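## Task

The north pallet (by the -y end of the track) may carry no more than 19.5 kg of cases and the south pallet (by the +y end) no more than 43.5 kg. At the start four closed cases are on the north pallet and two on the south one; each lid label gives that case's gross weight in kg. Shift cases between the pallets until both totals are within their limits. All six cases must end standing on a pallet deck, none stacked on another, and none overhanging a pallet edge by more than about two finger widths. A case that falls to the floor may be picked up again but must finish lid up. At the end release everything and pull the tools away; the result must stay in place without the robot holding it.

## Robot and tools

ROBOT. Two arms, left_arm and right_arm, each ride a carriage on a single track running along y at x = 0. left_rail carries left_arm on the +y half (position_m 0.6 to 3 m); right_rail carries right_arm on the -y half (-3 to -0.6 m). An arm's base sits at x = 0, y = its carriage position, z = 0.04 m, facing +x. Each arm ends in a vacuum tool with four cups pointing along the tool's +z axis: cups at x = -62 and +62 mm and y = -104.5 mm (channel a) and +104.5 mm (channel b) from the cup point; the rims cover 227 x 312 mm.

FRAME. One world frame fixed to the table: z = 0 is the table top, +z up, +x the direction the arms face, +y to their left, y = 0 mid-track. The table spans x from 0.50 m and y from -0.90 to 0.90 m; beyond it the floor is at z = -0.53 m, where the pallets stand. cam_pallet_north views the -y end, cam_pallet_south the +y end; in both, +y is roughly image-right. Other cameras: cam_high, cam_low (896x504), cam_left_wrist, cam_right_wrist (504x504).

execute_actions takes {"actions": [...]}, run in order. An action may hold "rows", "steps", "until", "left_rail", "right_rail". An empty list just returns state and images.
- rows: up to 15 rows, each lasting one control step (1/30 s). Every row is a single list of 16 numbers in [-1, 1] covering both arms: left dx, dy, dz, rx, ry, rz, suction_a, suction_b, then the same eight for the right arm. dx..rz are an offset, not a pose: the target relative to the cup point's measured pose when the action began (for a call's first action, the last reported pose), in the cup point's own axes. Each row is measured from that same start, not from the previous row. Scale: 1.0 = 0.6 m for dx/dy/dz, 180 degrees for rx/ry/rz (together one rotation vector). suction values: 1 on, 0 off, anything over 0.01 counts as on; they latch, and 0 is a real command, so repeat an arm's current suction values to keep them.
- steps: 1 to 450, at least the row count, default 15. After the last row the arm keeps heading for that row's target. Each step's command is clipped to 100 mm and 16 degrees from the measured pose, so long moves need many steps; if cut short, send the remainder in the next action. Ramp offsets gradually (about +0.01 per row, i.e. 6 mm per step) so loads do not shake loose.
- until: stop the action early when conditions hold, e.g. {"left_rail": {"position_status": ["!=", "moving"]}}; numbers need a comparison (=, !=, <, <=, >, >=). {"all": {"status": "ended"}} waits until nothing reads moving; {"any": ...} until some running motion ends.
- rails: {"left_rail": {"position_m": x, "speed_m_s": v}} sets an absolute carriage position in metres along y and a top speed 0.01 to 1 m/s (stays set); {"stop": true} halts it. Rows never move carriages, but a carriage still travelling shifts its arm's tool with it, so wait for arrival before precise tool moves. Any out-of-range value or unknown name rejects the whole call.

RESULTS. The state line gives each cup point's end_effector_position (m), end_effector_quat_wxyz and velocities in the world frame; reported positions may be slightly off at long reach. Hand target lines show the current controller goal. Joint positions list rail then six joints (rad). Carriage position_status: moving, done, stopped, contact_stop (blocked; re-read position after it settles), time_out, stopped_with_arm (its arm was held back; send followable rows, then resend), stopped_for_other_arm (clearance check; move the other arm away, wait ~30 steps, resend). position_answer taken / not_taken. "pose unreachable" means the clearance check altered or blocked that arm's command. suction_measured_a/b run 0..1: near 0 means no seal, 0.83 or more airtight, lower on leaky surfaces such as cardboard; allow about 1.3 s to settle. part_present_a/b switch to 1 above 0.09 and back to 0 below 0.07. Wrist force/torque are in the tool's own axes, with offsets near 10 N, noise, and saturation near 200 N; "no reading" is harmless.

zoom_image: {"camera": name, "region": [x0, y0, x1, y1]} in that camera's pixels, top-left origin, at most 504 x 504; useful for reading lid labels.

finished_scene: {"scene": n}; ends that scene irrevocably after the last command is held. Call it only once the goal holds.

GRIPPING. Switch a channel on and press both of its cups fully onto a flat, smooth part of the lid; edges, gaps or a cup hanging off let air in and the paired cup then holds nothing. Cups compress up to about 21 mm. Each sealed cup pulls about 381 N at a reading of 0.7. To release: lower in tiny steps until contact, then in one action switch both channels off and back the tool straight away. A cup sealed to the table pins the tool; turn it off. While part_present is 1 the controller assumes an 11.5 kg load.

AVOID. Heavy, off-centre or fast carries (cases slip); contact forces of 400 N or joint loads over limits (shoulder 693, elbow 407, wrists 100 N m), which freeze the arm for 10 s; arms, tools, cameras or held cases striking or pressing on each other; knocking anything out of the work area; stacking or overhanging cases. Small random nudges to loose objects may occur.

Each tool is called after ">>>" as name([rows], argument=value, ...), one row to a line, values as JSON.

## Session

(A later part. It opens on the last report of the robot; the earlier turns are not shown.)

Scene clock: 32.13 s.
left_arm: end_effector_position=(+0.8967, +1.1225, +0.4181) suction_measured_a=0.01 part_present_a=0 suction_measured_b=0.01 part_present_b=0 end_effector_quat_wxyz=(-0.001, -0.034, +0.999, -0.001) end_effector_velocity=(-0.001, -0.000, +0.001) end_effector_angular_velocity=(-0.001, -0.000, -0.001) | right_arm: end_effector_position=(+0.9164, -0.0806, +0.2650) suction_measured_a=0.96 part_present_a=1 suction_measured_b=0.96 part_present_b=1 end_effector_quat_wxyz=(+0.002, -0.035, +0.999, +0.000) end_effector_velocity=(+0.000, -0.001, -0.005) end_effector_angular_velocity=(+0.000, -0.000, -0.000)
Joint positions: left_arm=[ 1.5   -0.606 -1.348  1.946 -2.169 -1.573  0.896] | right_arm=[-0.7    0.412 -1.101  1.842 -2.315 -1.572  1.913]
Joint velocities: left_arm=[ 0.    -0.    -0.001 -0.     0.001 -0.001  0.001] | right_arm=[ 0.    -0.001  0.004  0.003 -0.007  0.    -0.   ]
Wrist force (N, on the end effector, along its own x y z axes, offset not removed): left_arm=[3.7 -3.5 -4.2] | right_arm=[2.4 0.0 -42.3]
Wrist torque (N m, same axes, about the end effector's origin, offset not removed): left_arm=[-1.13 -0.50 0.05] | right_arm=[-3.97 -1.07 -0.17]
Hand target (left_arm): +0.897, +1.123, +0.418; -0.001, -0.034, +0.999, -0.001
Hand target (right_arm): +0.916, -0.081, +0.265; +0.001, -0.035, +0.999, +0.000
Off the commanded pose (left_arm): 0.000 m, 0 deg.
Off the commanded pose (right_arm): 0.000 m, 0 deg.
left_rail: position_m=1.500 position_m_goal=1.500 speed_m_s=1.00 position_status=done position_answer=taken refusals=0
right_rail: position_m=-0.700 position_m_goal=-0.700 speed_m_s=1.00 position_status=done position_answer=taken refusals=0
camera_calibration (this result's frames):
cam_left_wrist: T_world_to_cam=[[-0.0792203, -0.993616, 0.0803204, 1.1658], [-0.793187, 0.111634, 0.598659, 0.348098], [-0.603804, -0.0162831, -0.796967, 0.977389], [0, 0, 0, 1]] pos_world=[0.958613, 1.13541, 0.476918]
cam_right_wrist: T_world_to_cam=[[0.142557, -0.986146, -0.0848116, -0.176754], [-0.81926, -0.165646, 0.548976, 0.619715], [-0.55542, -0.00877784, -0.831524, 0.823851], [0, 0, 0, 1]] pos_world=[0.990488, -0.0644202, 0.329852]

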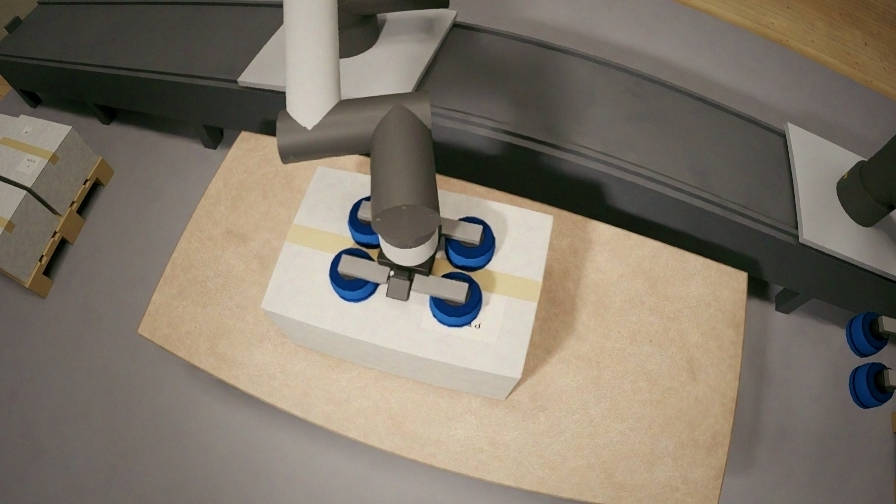

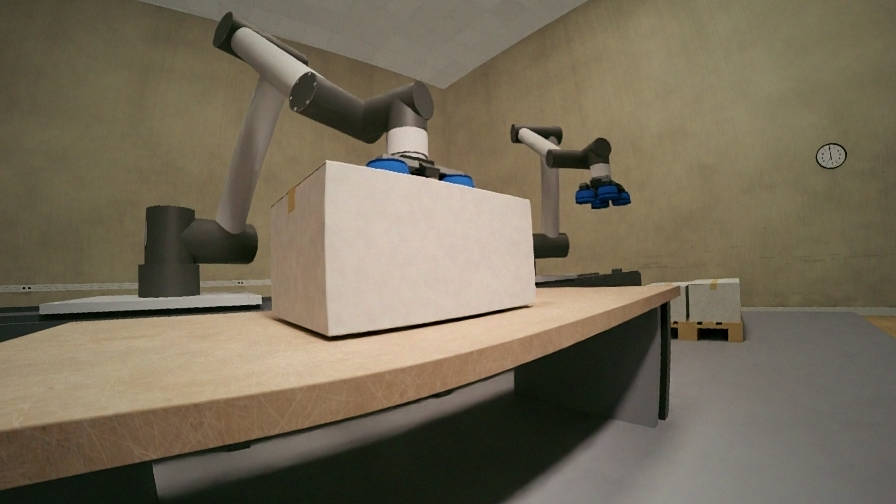

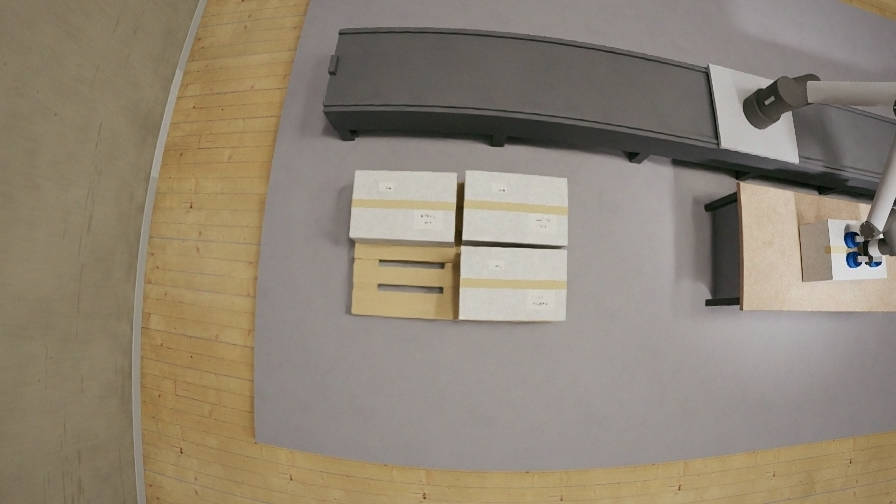

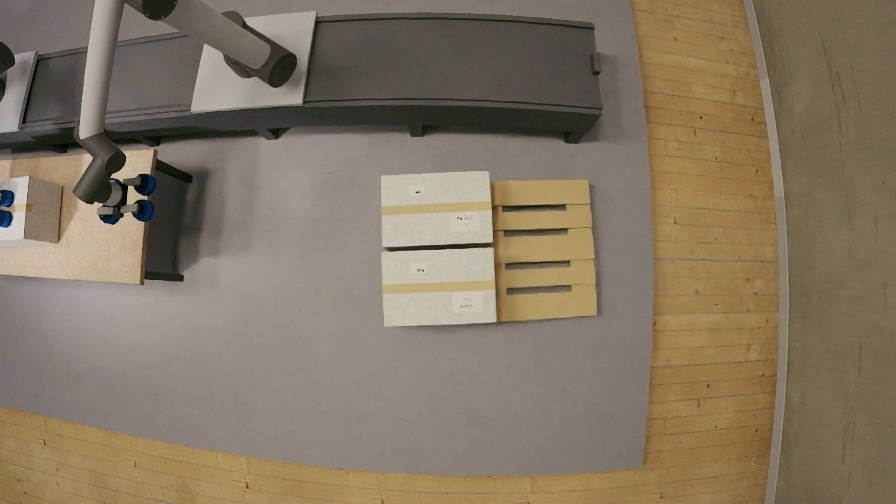

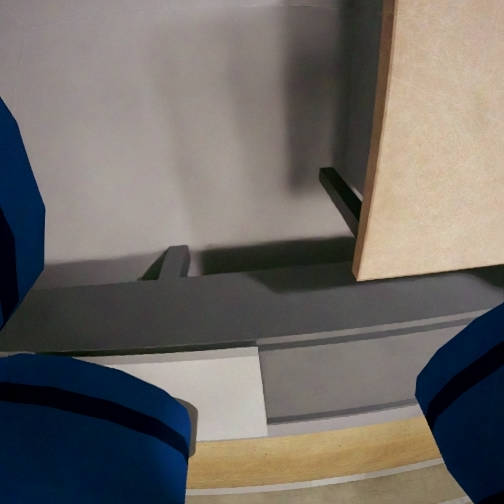

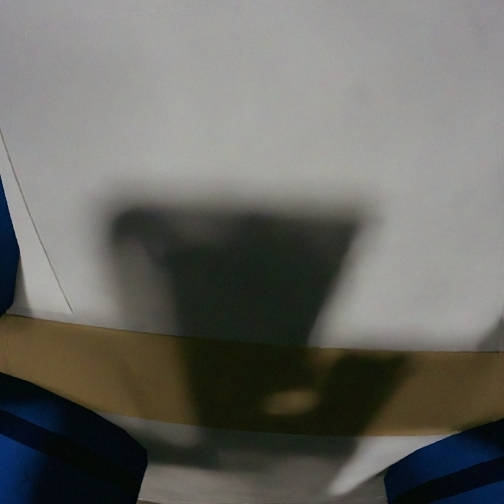

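>>> execute_actions([
  {"rows":[[0,0,0,0,0,0,0,0,0,0,0.003,0,0,0,1,1],[0,0,0,0,0,0,0,0,0,0,0.006,0,0,0,1,1],[0,0,0,0,0,0,0,0,0,0,0.0075,0,0,0,1,1]],"steps":10},
  {"rows":[[0,0,0,0,0,0,0,0,0,0,0,0,0,0,1,1]],"steps":1},
])

>>> zoom_image(camera="cam_low", region=[260, 280, 420, 360])

Scene clock: 33.30 s.
left_arm: end_effector_position=(+0.8967, +1.1225, +0.4181) suction_measured_a=0.01 part_present_a=0 suction_measured_b=0.01 part_present_b=0 end_effector_quat_wxyz=(-0.001, -0.034, +0.999, -0.001) end_effector_velocity=(+0.000, -0.000, -0.000) end_effector_angular_velocity=(+0.000, +0.000, -0.000) | right_arm: end_effector_position=(+0.9165, -0.0806, +0.2612) suction_measured_a=0.96 part_present_a=1 suction_measured_b=0.96 part_present_b=1 end_effector_quat_wxyz=(+0.002, -0.035, +0.999, +0.000) end_effector_velocity=(-0.000, -0.000, -0.004) end_effector_angular_velocity=(-0.000, +0.000, -0.000)
Joint positions: left_arm=[ 1.5   -0.606 -1.348  1.946 -2.169 -1.573  0.896] | right_arm=[-0.7    0.412 -1.098  1.844 -2.32  -1.572  1.913]
Joint velocities: left_arm=[ 0. -0.  0. -0.  0. -0.  0.] | right_arm=[ 0.     0.     0.003  0.002 -0.005  0.     0.   ]
Wrist force (N, on the end effector, along its own x y z axes, offset not removed): left_arm=[3.0 -2.4 0.3] | right_arm=[3.2 -0.9 -43.8]
Wrist torque (N m, same axes, about the end effector's origin, offset not removed): left_arm=[-0.84 -0.42 0.02] | right_arm=[-4.14 -1.17 -0.17]
Hand target (left_arm): +0.897, +1.123, +0.418; -0.001, -0.034, +0.999, -0.001
Hand target (right_arm): +0.916, -0.081, +0.261; +0.002, -0.035, +0.999, +0.000
Off the commanded pose (left_arm): 0.000 m, 0 deg.
Off the commanded pose (right_arm): 0.000 m, 0 deg.
left_rail: position_m=1.500 position_m_goal=1.500 speed_m_s=1.00 position_status=done position_answer=taken refusals=0
right_rail: position_m=-0.700 position_m_goal=-0.700 speed_m_s=1.00 position_status=done position_answer=taken refusals=0
camera_calibration (this result's frames):
cam_left_wrist: T_world_to_cam=[[-0.079233, -0.993614, 0.0803322, 1.16579], [-0.793184, 0.111651, 0.59866, 0.348064], [-0.603806, -0.0162846, -0.796965, 0.977397], [0, 0, 0, 1]] pos_world=[0.958606, 1.1354, 0.476929]
cam_right_wrist: T_world_to_cam=[[0.142577, -0.986138, -0.0848753, -0.177076], [-0.819381, -0.165699, 0.548779, 0.622024], [-0.555235, -0.0086979, -0.831648, 0.820541], [0, 0, 0, 1]] pos_world=[0.990515, -0.0644149, 0.326018]

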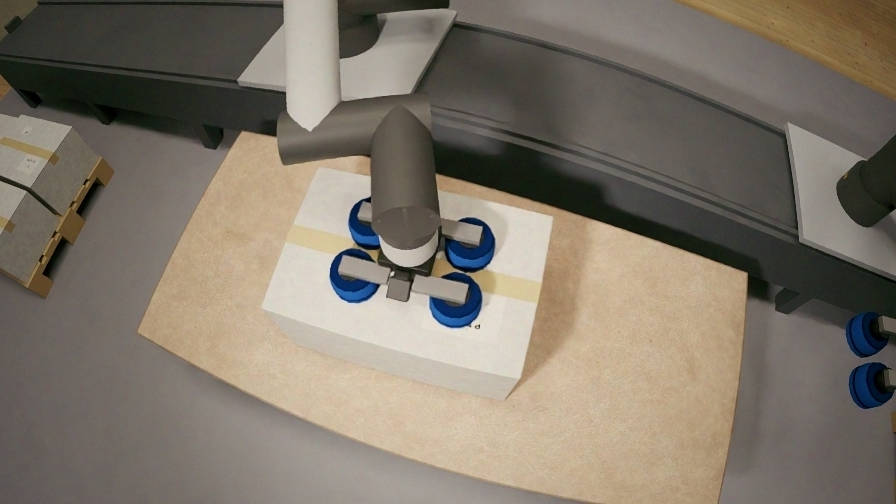

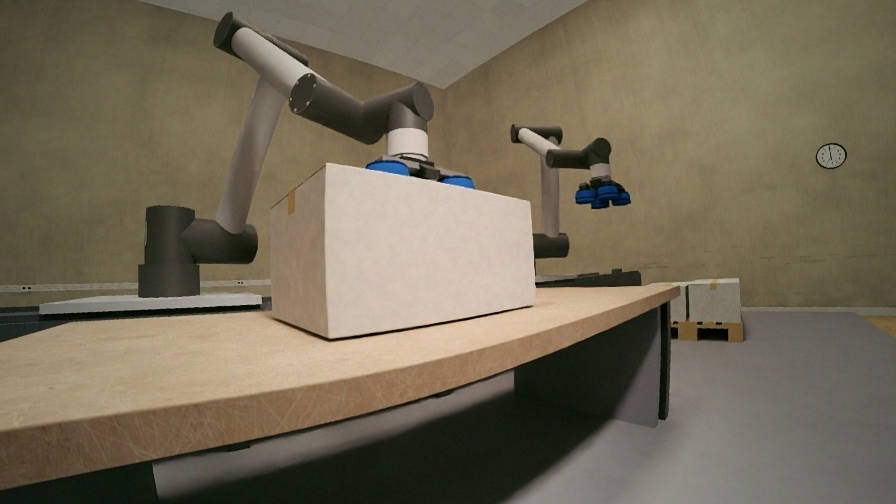

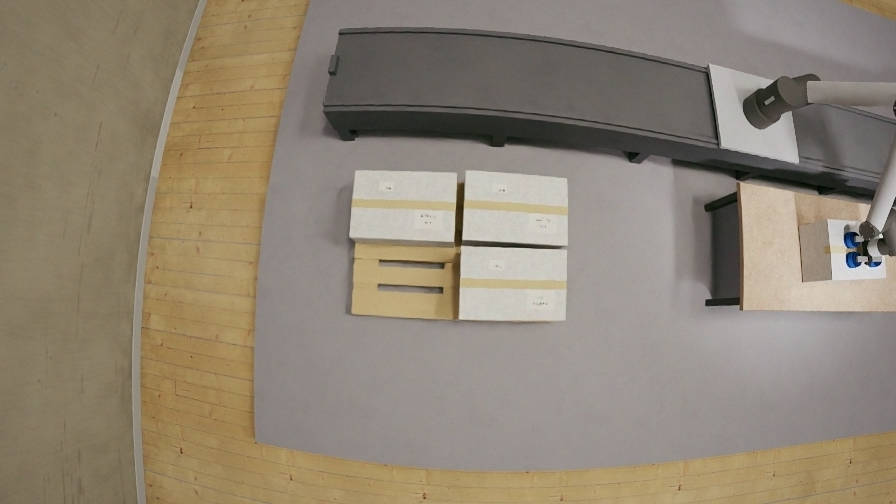

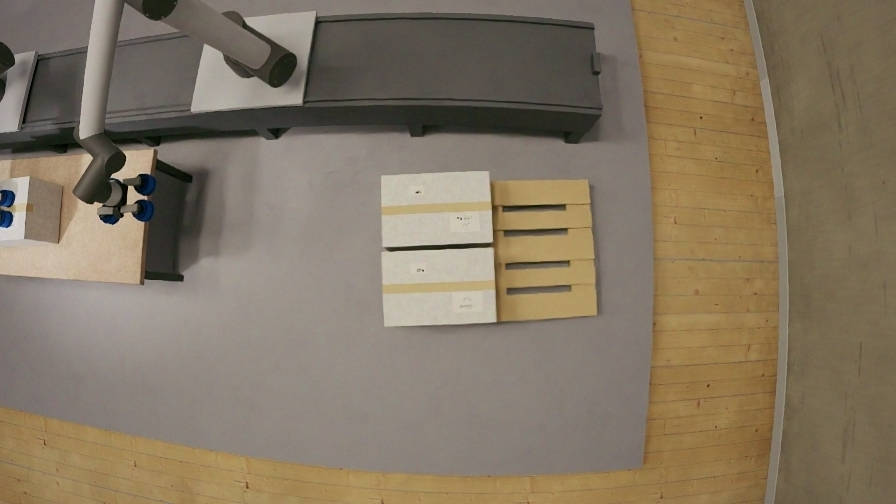

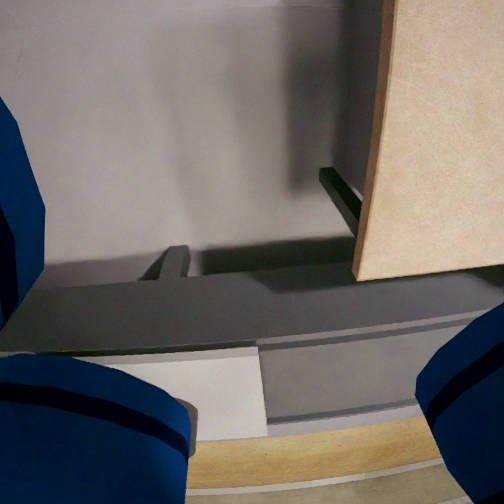

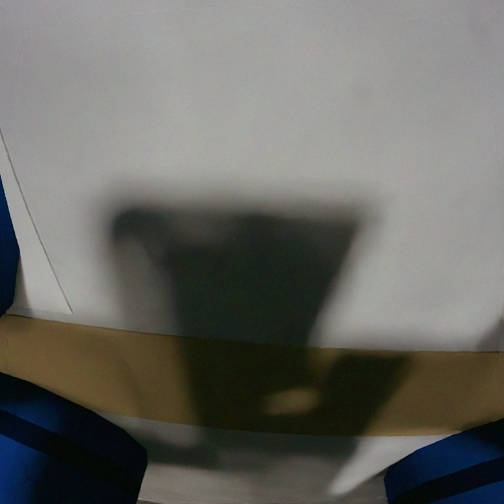

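Region (260, 280, 420, 360) of cam_low's 896x504 image, scaled by 3.150, with more detail than that image has.

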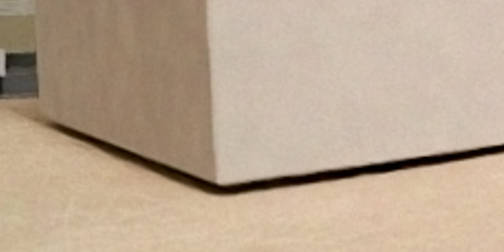

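>>> execute_actions([
  {"rows":[[0,0,0,0,0,0,0,0,0,0,0.002,0,0,0,1,1],[0,0,0,0,0,0,0,0,0,0,0.004,0,0,0,1,1]],"steps":8},
  {"rows":[[0,0,0,0,0,0,0,0,0,0,0,0,0,0,0,0],[0,0,0,0,0,0,0,0,0,0,-0.002,0,0,0,0,0],[0,0,0,0,0,0,0,0,0,0,-0.005,0,0,0,0,0],[0,0,0,0,0,0,0,0,0,0,-0.009,0,0,0,0,0],[0,0,0,0,0,0,0,0,0,0,-0.013,0,0,0,0,0],[0,0,0,0,0,0,0,0,0,0,-0.018,0,0,0,0,0],[0,0,0,0,0,0,0,0,0,0,-0.023,0,0,0,0,0],[0,0,0,0,0,0,0,0,0,0,-0.028,0,0,0,0,0],[0,0,0,0,0,0,0,0,0,0,-0.034,0,0,0,0,0],[0,0,0,0,0,0,0,0,0,0,-0.04,0,0,0,0,0],[0,0,0,0,0,0,0,0,0,0,-0.05,0,0,0,0,0],[0,0,0,0,0,0,0,0,0,0,-0.07,0,0,0,0,0],[0,0,0,0,0,0,0,0,0,0,-0.1,0,0,0,0,0],[0,0,0,0,0,0,0,0,0,0,-0.14,0,0,0,0,0],[0,0,0,0,0,0,0,0,0,0,-0.17,0,0,0,0,0]],"steps":24},
  {"right_rail":{"position_m":-2.37},"rows":[[0,-0.02,0,0,0,0,0,0,0.01,-0.03,0,0,0,0,0,0],[0,-0.05,0.01,0,0,0,0,0,0.025,-0.08,0,0,0,0,0,0],[0,-0.1,0.03,0,0,0,0,0,0.045,-0.16,0,0,0,0,0,0],[0.002,-0.506,0.147,0,0,0,0,0,0.284,-0.988,0,0,0,0.008,0,0]],"steps":14},
  {"left_rail":{"position_m":0.6},"steps":34},
  {"rows":[[0,0,0,0,0,0,0,0,0,0,0.03,0,0,0,0,0],[0,0,0,0,0,0,0,0,0,0,0.08,0,0,0,0,0],[0,0,0,0,0,0,0,0,0,0,0.16,0,0,0,0,0],[0,0,0,0,0,0,0,0,0,0,0.4,0,0,0,0,0]],"steps":28},
])

Scene clock: 40.90 s.
left_arm: end_effector_position=(+0.9161, -0.0809, +0.3301) suction_measured_a=0.01 part_present_a=0 suction_measured_b=0.01 part_present_b=0 end_effector_quat_wxyz=(-0.001, -0.034, +0.999, -0.001) end_effector_velocity=(+0.000, +0.000, -0.000) end_effector_angular_velocity=(+0.000, +0.000, +0.000) | right_arm: end_effector_position=(+0.7873, -2.3513, +0.1161) suction_measured_a=0.00 part_present_a=0 suction_measured_b=0.00 part_present_b=0 end_effector_quat_wxyz=(+0.001, -0.022, +1.000, -0.001) end_effector_velocity=(+0.006, -0.000, -0.010) end_effector_angular_velocity=(-0.002, -0.007, +0.000)
Joint positions: left_arm=[ 0.6   -0.816 -1.117  1.752 -2.206 -1.573  0.686] | right_arm=[-2.37  -0.234 -1.19   2.365 -2.749 -1.572  1.293]
Joint velocities: left_arm=[ 0.  0.  0. -0.  0. -0.  0.] | right_arm=[ 0.     0.001  0.02  -0.002 -0.026 -0.     0.001]
Wrist force (N, on the end effector, along its own x y z axes, offset not removed): left_arm=[-5.9 0.0 4.1] | right_arm=[3.6 1.1 -0.8]
Wrist torque (N m, same axes, about the end effector's origin, offset not removed): left_arm=[-0.53 0.72 -0.29] | right_arm=[0.07 -0.11 -0.13]
Hand target (left_arm): +0.916, -0.081, +0.330; -0.001, -0.034, +0.999, -0.001
Hand target (right_arm): +0.788, -2.351, +0.115; +0.002, -0.022, +1.000, -0.001
Off the commanded pose (left_arm): 0.000 m, 0 deg.
Off the commanded pose (right_arm): 0.001 m, 0 deg.
left_rail: position_m=0.600 position_m_goal=0.600 speed_m_s=1.00 position_status=done position_answer=taken refusals=0
right_rail: position_m=-2.370 position_m_goal=-2.370 speed_m_s=1.00 position_status=done position_answer=taken refusals=0
camera_calibration (this result's frames):
cam_left_wrist: T_world_to_cam=[[-0.0794759, -0.993623, 0.0799791, -0.0209632], [-0.793125, 0.111633, 0.59874, 0.550405], [-0.603851, -0.015848, -0.79694, 0.899432], [0, 0, 0, 1]] pos_world=[0.977997, -0.0680187, 0.38892]
cam_right_wrist: T_world_to_cam=[[0.116908, -0.989653, -0.0831887, -2.39841], [-0.823209, -0.143421, 0.549324, 0.274873], [-0.555571, 0.00426118, -0.831458, 0.639165], [0, 0, 0, 1]] pos_world=[0.861773, -2.33689, 0.180924]

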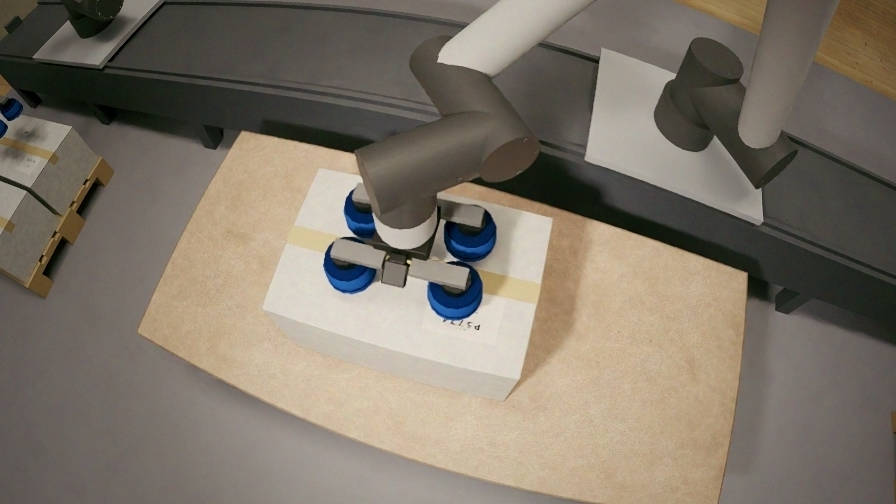

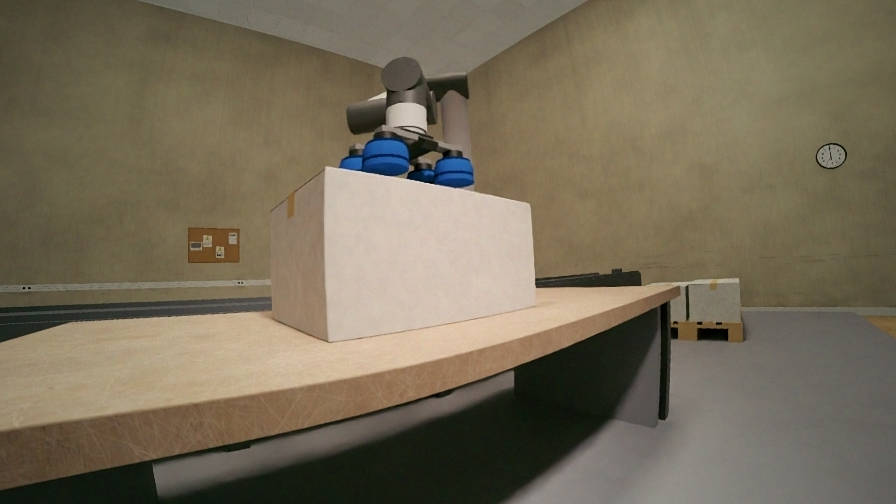

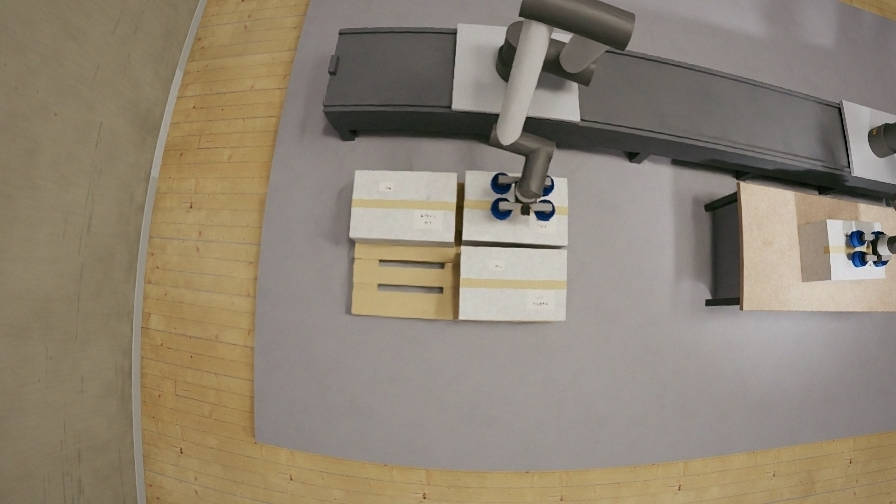

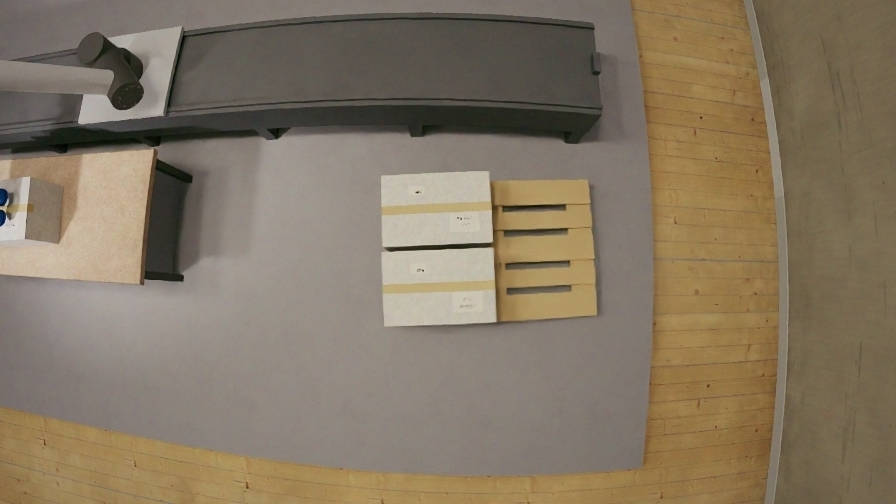

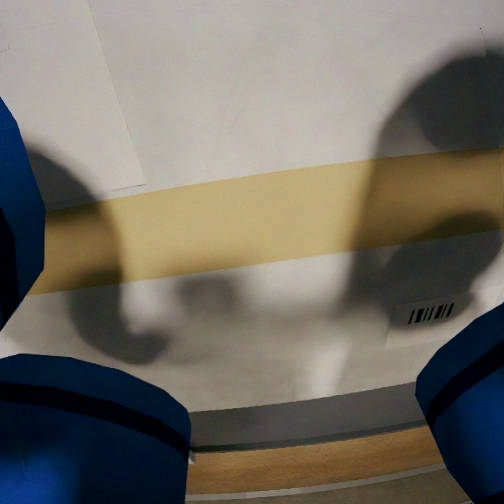

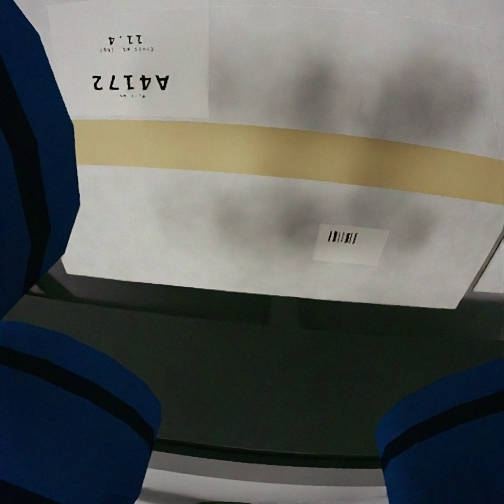

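>>> execute_actions([
  {"rows":[[0,0,0.01,0,0,0,0,0,0,0,0.03,0,0,0,0,0],[0,0,0.025,0,0,0,0,0,0,0,0.08,0,0,0,0,0],[0,0,0.04,0,0,0,0,0,0,0,0.16,0,0,0,0,0],[0,0,0.055,0,0,0,0,0,0,0.01,0.343,0,0,0,0,0],[0,0,0.065,0,0,0,0,0,0,0.01,0.343,0,0,0,0,0],[0,0,0.07,0,0,0,1,1,0,0.01,0.343,0,0,0,0,0],[0,0,0.075,0,0,0,1,1,0,0.01,0.343,0,0,0,0,0],[0,0,0.08,0,0,0,1,1,0,0.01,0.343,0,0,0,0,0],[0,0,0.085,0,0,0,1,1,0,0.01,0.343,0,0,0,0,0],[0,0,0.09,0,0,0,1,1,0,0.01,0.343,0,0,0,0,0],[0,0,0.095,0,0,0,1,1,0,0.01,0.343,0,0,0,0,0],[0,0,0.1,0,0,0,1,1,0,0.01,0.343,0,0,0,0,0],[0,0,0.103,0,0,0,1,1,0,0.01,0.343,0,0,0,0,0]],"steps":27},
  {"rows":[[0,0,0,0,0,0,1,1,0,0,0.008,0,0,0,1,1],[0,0,0,0,0,0,1,1,0,0,0.014,0,0,0,1,1],[0,0,0,0,0,0,1,1,0,0,0.02,0,0,0,1,1],[0,0,0,0,0,0,1,1,0,0,0.026,0,0,0,1,1],[0,0,0,0,0,0,1,1,0,0,0.032,0,0,0,1,1],[0,0,0,0,0,0,1,1,0,0,0.038,0,0,0,1,1],[0,0,0,0,0,0,1,1,0,0,0.044,0,0,0,1,1]],"steps":16},
])

Scene clock: 45.73 s.
left_arm: end_effector_position=(+0.9162, -0.0810, +0.2687) suction_measured_a=0.96 part_present_a=1 suction_measured_b=0.96 part_present_b=1 end_effector_quat_wxyz=(-0.001, -0.034, +0.999, -0.001) end_effector_velocity=(+0.000, -0.000, -0.000) end_effector_angular_velocity=(-0.000, -0.000, -0.000) | right_arm: end_effector_position=(+0.7872, -2.3453, -0.1145) suction_measured_a=0.86 part_present_a=1 suction_measured_b=0.86 part_present_b=1 end_effector_quat_wxyz=(+0.001, -0.022, +1.000, -0.001) end_effector_velocity=(+0.000, -0.002, -0.010) end_effector_angular_velocity=(-0.006, +0.001, -0.000)
Joint positions: left_arm=[ 0.6   -0.816 -1.071  1.783 -2.283 -1.573  0.686] | right_arm=[-2.37  -0.226 -0.812  2.371 -3.132 -1.572  1.301]
Joint velocities: left_arm=[ 0.  0.  0.  0. -0. -0.  0.] | right_arm=[ 0.     0.     0.017 -0.003 -0.015 -0.006 -0.   ]
Wrist force (N, on the end effector, along its own x y z axes, offset not removed): left_arm=[-2.5 -7.6 -42.9] | right_arm=[5.1 -7.5 1.3]
Wrist torque (N m, same axes, about the end effector's origin, offset not removed): left_arm=[-5.46 -0.56 0.17] | right_arm=[6.77 0.35 0.20]
Hand target (left_arm): +0.916, -0.081, +0.269; -0.001, -0.034, +0.999, -0.001
Hand target (right_arm): +0.787, -2.345, -0.116; +0.001, -0.022, +1.000, -0.001
Off the commanded pose (left_arm): 0.000 m, 0 deg.
Off the commanded pose (right_arm): 0.001 m, 0 deg.
left_rail: position_m=0.600 position_m_goal=0.600 speed_m_s=1.00 position_status=done position_answer=taken refusals=0
right_rail: position_m=-2.370 position_m_goal=-2.370 speed_m_s=1.00 position_status=done position_answer=taken refusals=0
camera_calibration (this result's frames):
cam_left_wrist: T_world_to_cam=[[-0.079415, -0.993617, 0.0801144, -0.0162609], [-0.793321, 0.111661, 0.598477, 0.587511], [-0.603602, -0.0160284, -0.797124, 0.850394], [0, 0, 0, 1]] pos_world=[0.978093, -0.0681287, 0.327561]
cam_right_wrist: T_world_to_cam=[[0.116897, -0.98965, -0.0832296, -2.41165], [-0.822927, -0.143437, 0.549742, 0.402093], [-0.555991, 0.0042287, -0.831178, 0.447619], [0, 0, 0, 1]] pos_world=[0.86168, -2.33091, -0.0497175]

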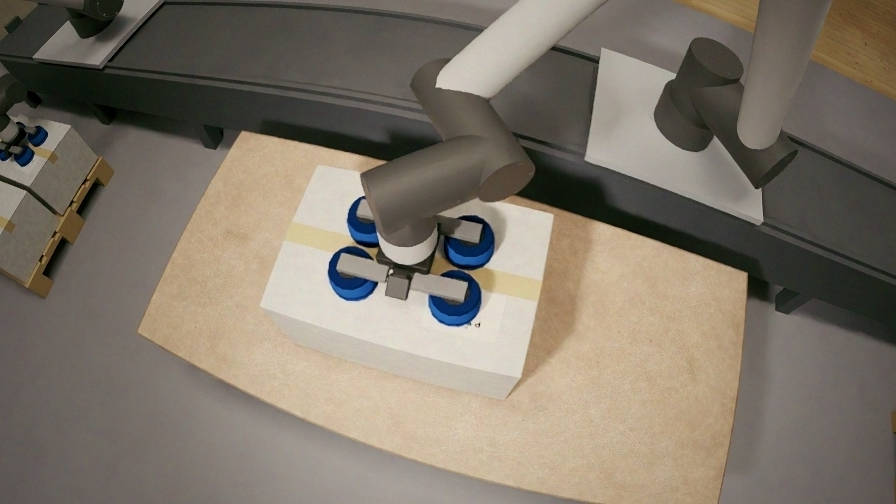

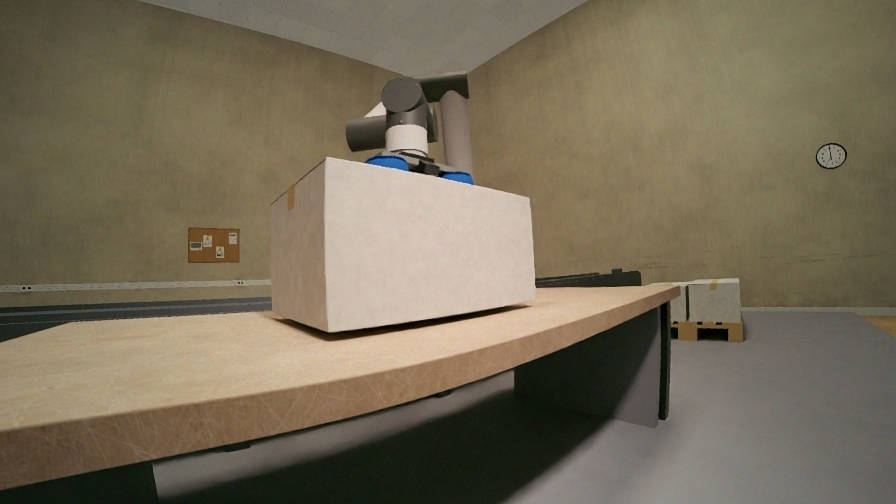

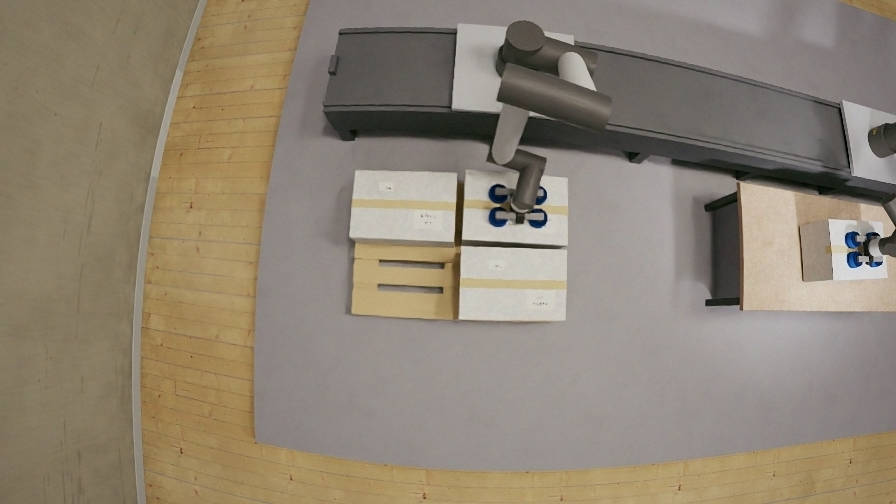

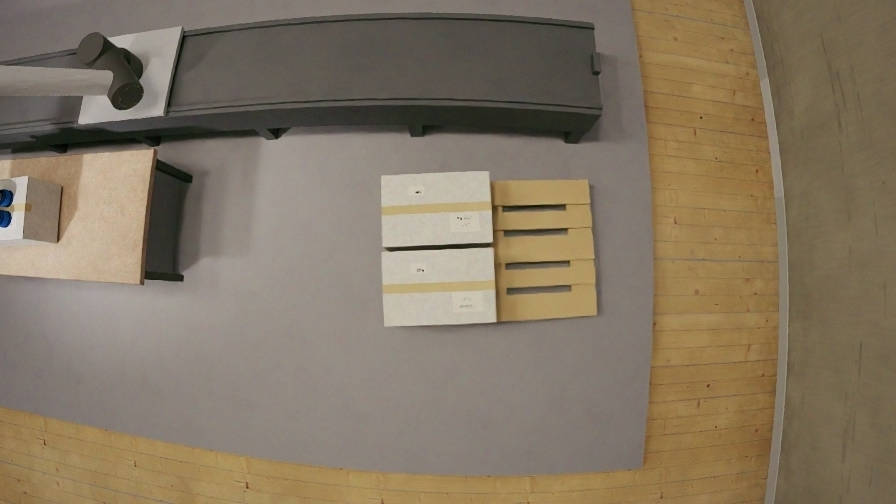

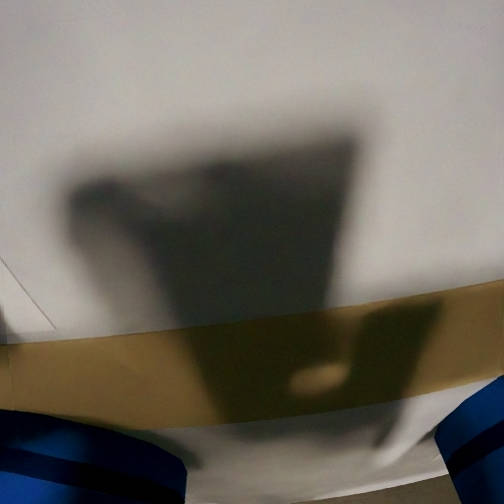

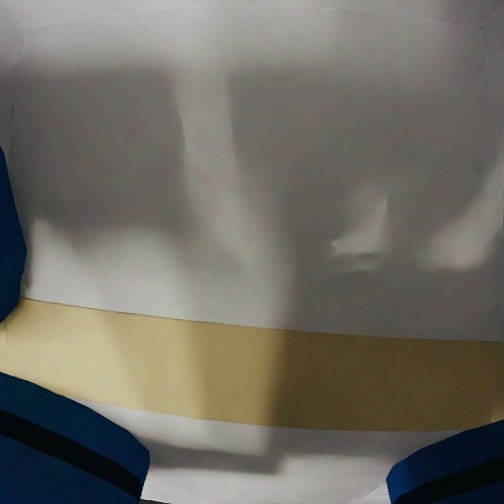

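>>> execute_actions([
  {"left_rail":{"position_m":2.8},"rows":[[0,0,-0.005,0,0,0,1,1,0,0,-0.005,0,0,0,1,1],[0,0,-0.015,0,0,0,1,1,0,0,-0.015,0,0,0,1,1],[0,0,-0.03,0,0,0,1,1,0,0,-0.03,0,0,0,1,1],[0,0,-0.045,0,0,0,1,1,0,0,-0.05,0,0,0,1,1],[-0.005,0.015,-0.06,0,0,0,1,1,0,0,-0.075,0,0,0,1,1],[-0.012,0.04,-0.07,0,0,0,1,1,0,0,-0.105,0,0,0,1,1],[-0.025,0.075,-0.07,0,0,0,1,1,0,0,-0.14,0,0,0,1,1],[-0.04,0.12,-0.07,0,0,0,1,1,0,0,-0.18,0,0,0,1,1],[-0.06,0.18,-0.07,0,0,0,1,1,0,0,-0.23,0,0,0,1,1],[-0.289,0.881,-0.07,0,0,0,1,1,0,0,-0.75,0,0,0,1,1]],"steps":44},
  {"right_rail":{"position_m":-0.6},"rows":[[-0.03,0.09,0.01,0,0,0,1,1,-0.004,0.03,0,0,0,0,1,1],[-0.05,0.15,0.02,0,0,0,1,1,-0.01,0.06,0,0,0,0,1,1],[-0.289,0.881,0.17,0,0,0,1,1,-0.015,0.1,0,0,0,0,1,1],[-0.289,0.881,0.17,0,0,0,1,1,-0.023,0.15,0,0,0,0,1,1],[-0.289,0.881,0.17,0,0,0,1,1,-0.032,0.21,0,0,0,0,1,1],[-0.289,0.881,0.17,0,0,0,1,1,-0.13,0.85,0,0,0,-0.008,1,1]],"steps":44},
])

Scene clock: 51.50 s.
left_arm: end_effector_position=(+1.1846, +3.1878, +0.2082) suction_measured_a=0.96 part_present_a=1 suction_measured_b=0.96 part_present_b=1 end_effector_quat_wxyz=(+0.000, -0.035, +0.999, -0.001) end_effector_velocity=(+0.010, +0.013, -0.003) end_effector_angular_velocity=(-0.000, +0.002, -0.002) | right_arm: end_effector_position=(+0.8418, -0.6599, +0.3351) suction_measured_a=0.96 part_present_a=1 suction_measured_b=0.96 part_present_b=1 end_effector_quat_wxyz=(+0.002, -0.035, +0.999, -0.000) end_effector_velocity=(+0.007, +1.013, -0.000) end_effector_angular_velocity=(-0.002, +0.001, -0.003)
Joint positions: left_arm=[ 2.8    0.155 -0.931  1.633 -2.274 -1.573  1.655] | right_arm=[-1.197  0.366 -1.259  1.967 -2.282 -1.572  1.867]
Joint velocities: left_arm=[ 0.     0.009  0.015 -0.024  0.011 -0.     0.012] | right_arm=[ 1.     0.011  0.013 -0.02   0.008 -0.001  0.013]
Wrist force (N, on the end effector, along its own x y z axes, offset not removed): left_arm=[0.4 5.2 -41.4] | right_arm=[4.4 0.6 -1.0]
Wrist torque (N m, same axes, about the end effector's origin, offset not removed): left_arm=[-3.89 -1.28 -0.24] | right_arm=[4.78 -0.36 -0.07]
Hand target (left_arm): +1.186, +3.189, +0.208; -0.000, -0.035, +0.999, -0.001
Hand target (right_arm): +0.843, -0.598, +0.335; +0.002, -0.035, +0.999, -0.000
Off the commanded pose (left_arm): 0.002 m, 0 deg.
Off the commanded pose (right_arm): 0.001 m, 0 deg.
left_rail: position_m=2.800 position_m_goal=2.800 speed_m_s=1.00 position_status=done position_answer=taken refusals=0
right_rail: position_m=-1.197 position_m_goal=-0.600 speed_m_s=1.00 position_status=moving position_answer=taken refusals=0
camera_calibration (this result's frames):
cam_left_wrist: T_world_to_cam=[[-0.0782186, -0.993666, 0.0806791, 3.25651], [-0.794432, 0.111018, 0.597121, 0.475311], [-0.602295, -0.0173881, -0.798084, 1.01956], [0, 0, 0, 1]] pos_world=[1.2464, 3.20085, 0.267141]
cam_right_wrist: T_world_to_cam=[[0.14213, -0.986247, -0.0843581, -0.731273], [-0.819798, -0.165046, 0.548353, 0.425262], [-0.554735, -0.00878097, -0.831981, 0.835161], [0, 0, 0, 1]] pos_world=[0.915857, -0.643694, 0.399955]

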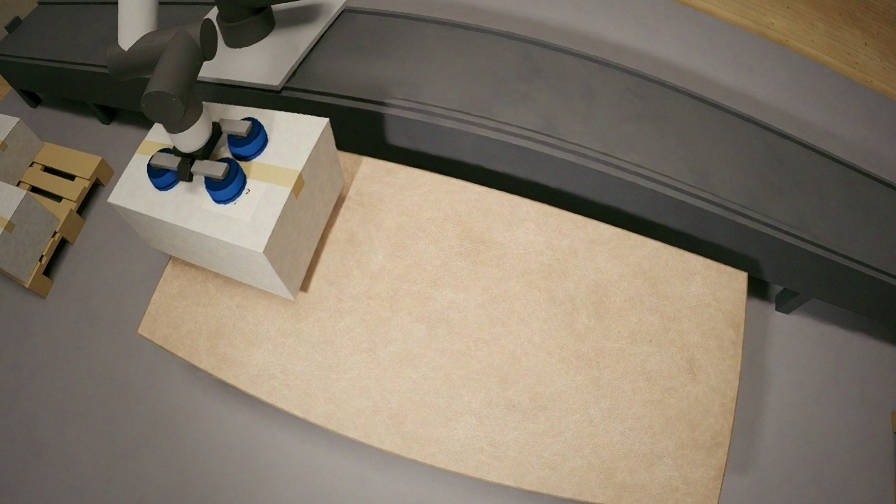

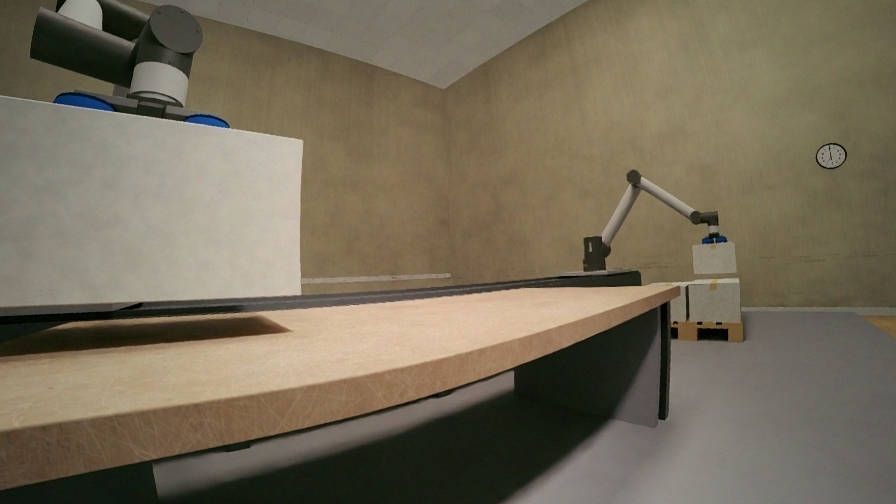

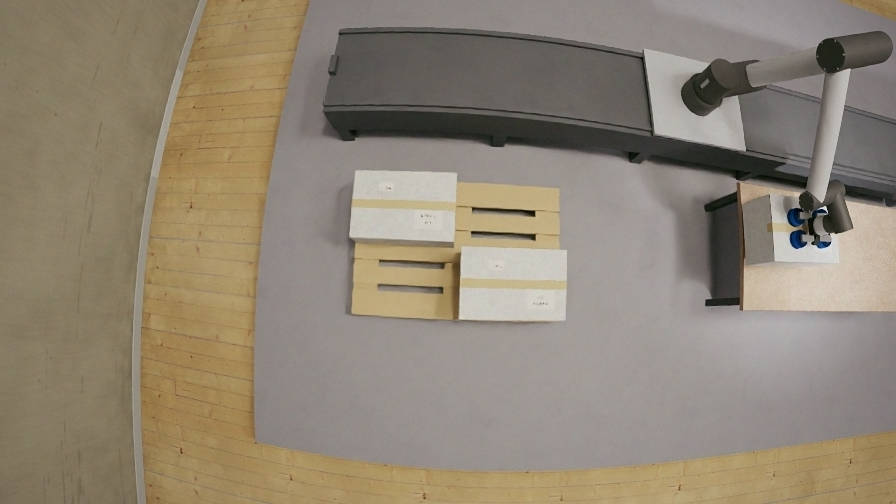

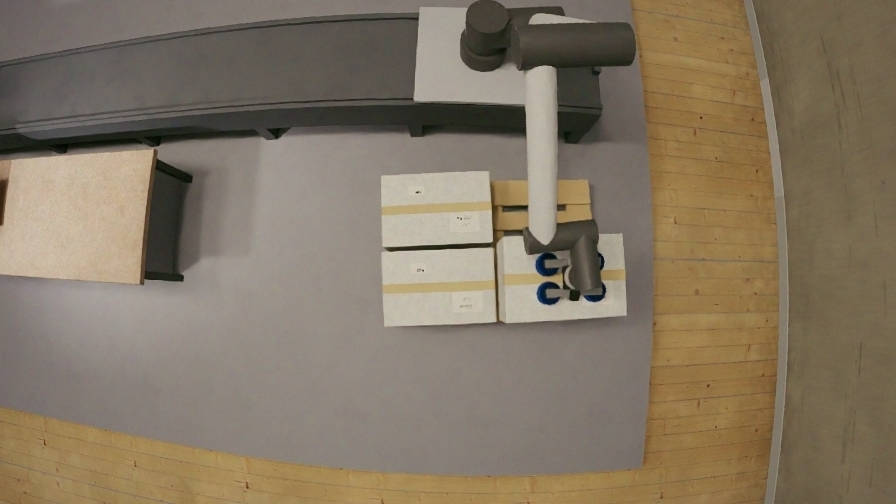

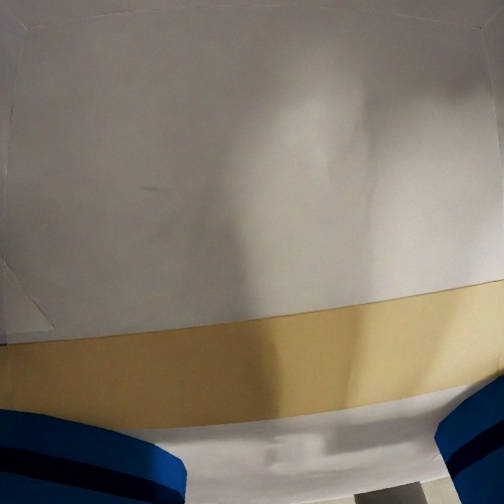

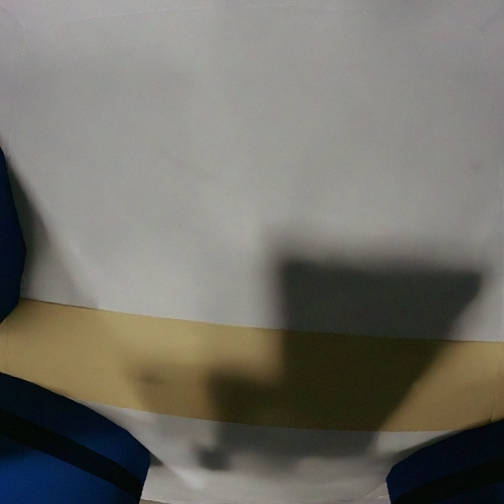

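>>> zoom_image(camera="cam_pallet_south", region=[470, 220, 640, 340])

Region (470, 220, 640, 340) of cam_pallet_south's 896x504 image, scaled by 2.965, with more detail than that image has; it fills the top 356 rows of this view, and the rest is white.

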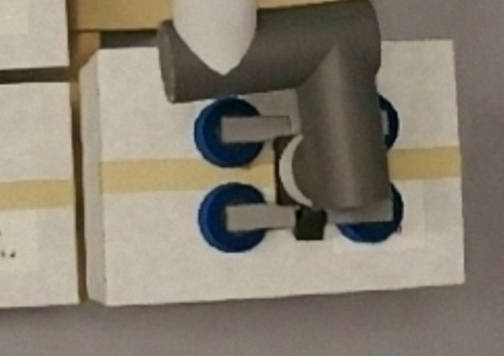

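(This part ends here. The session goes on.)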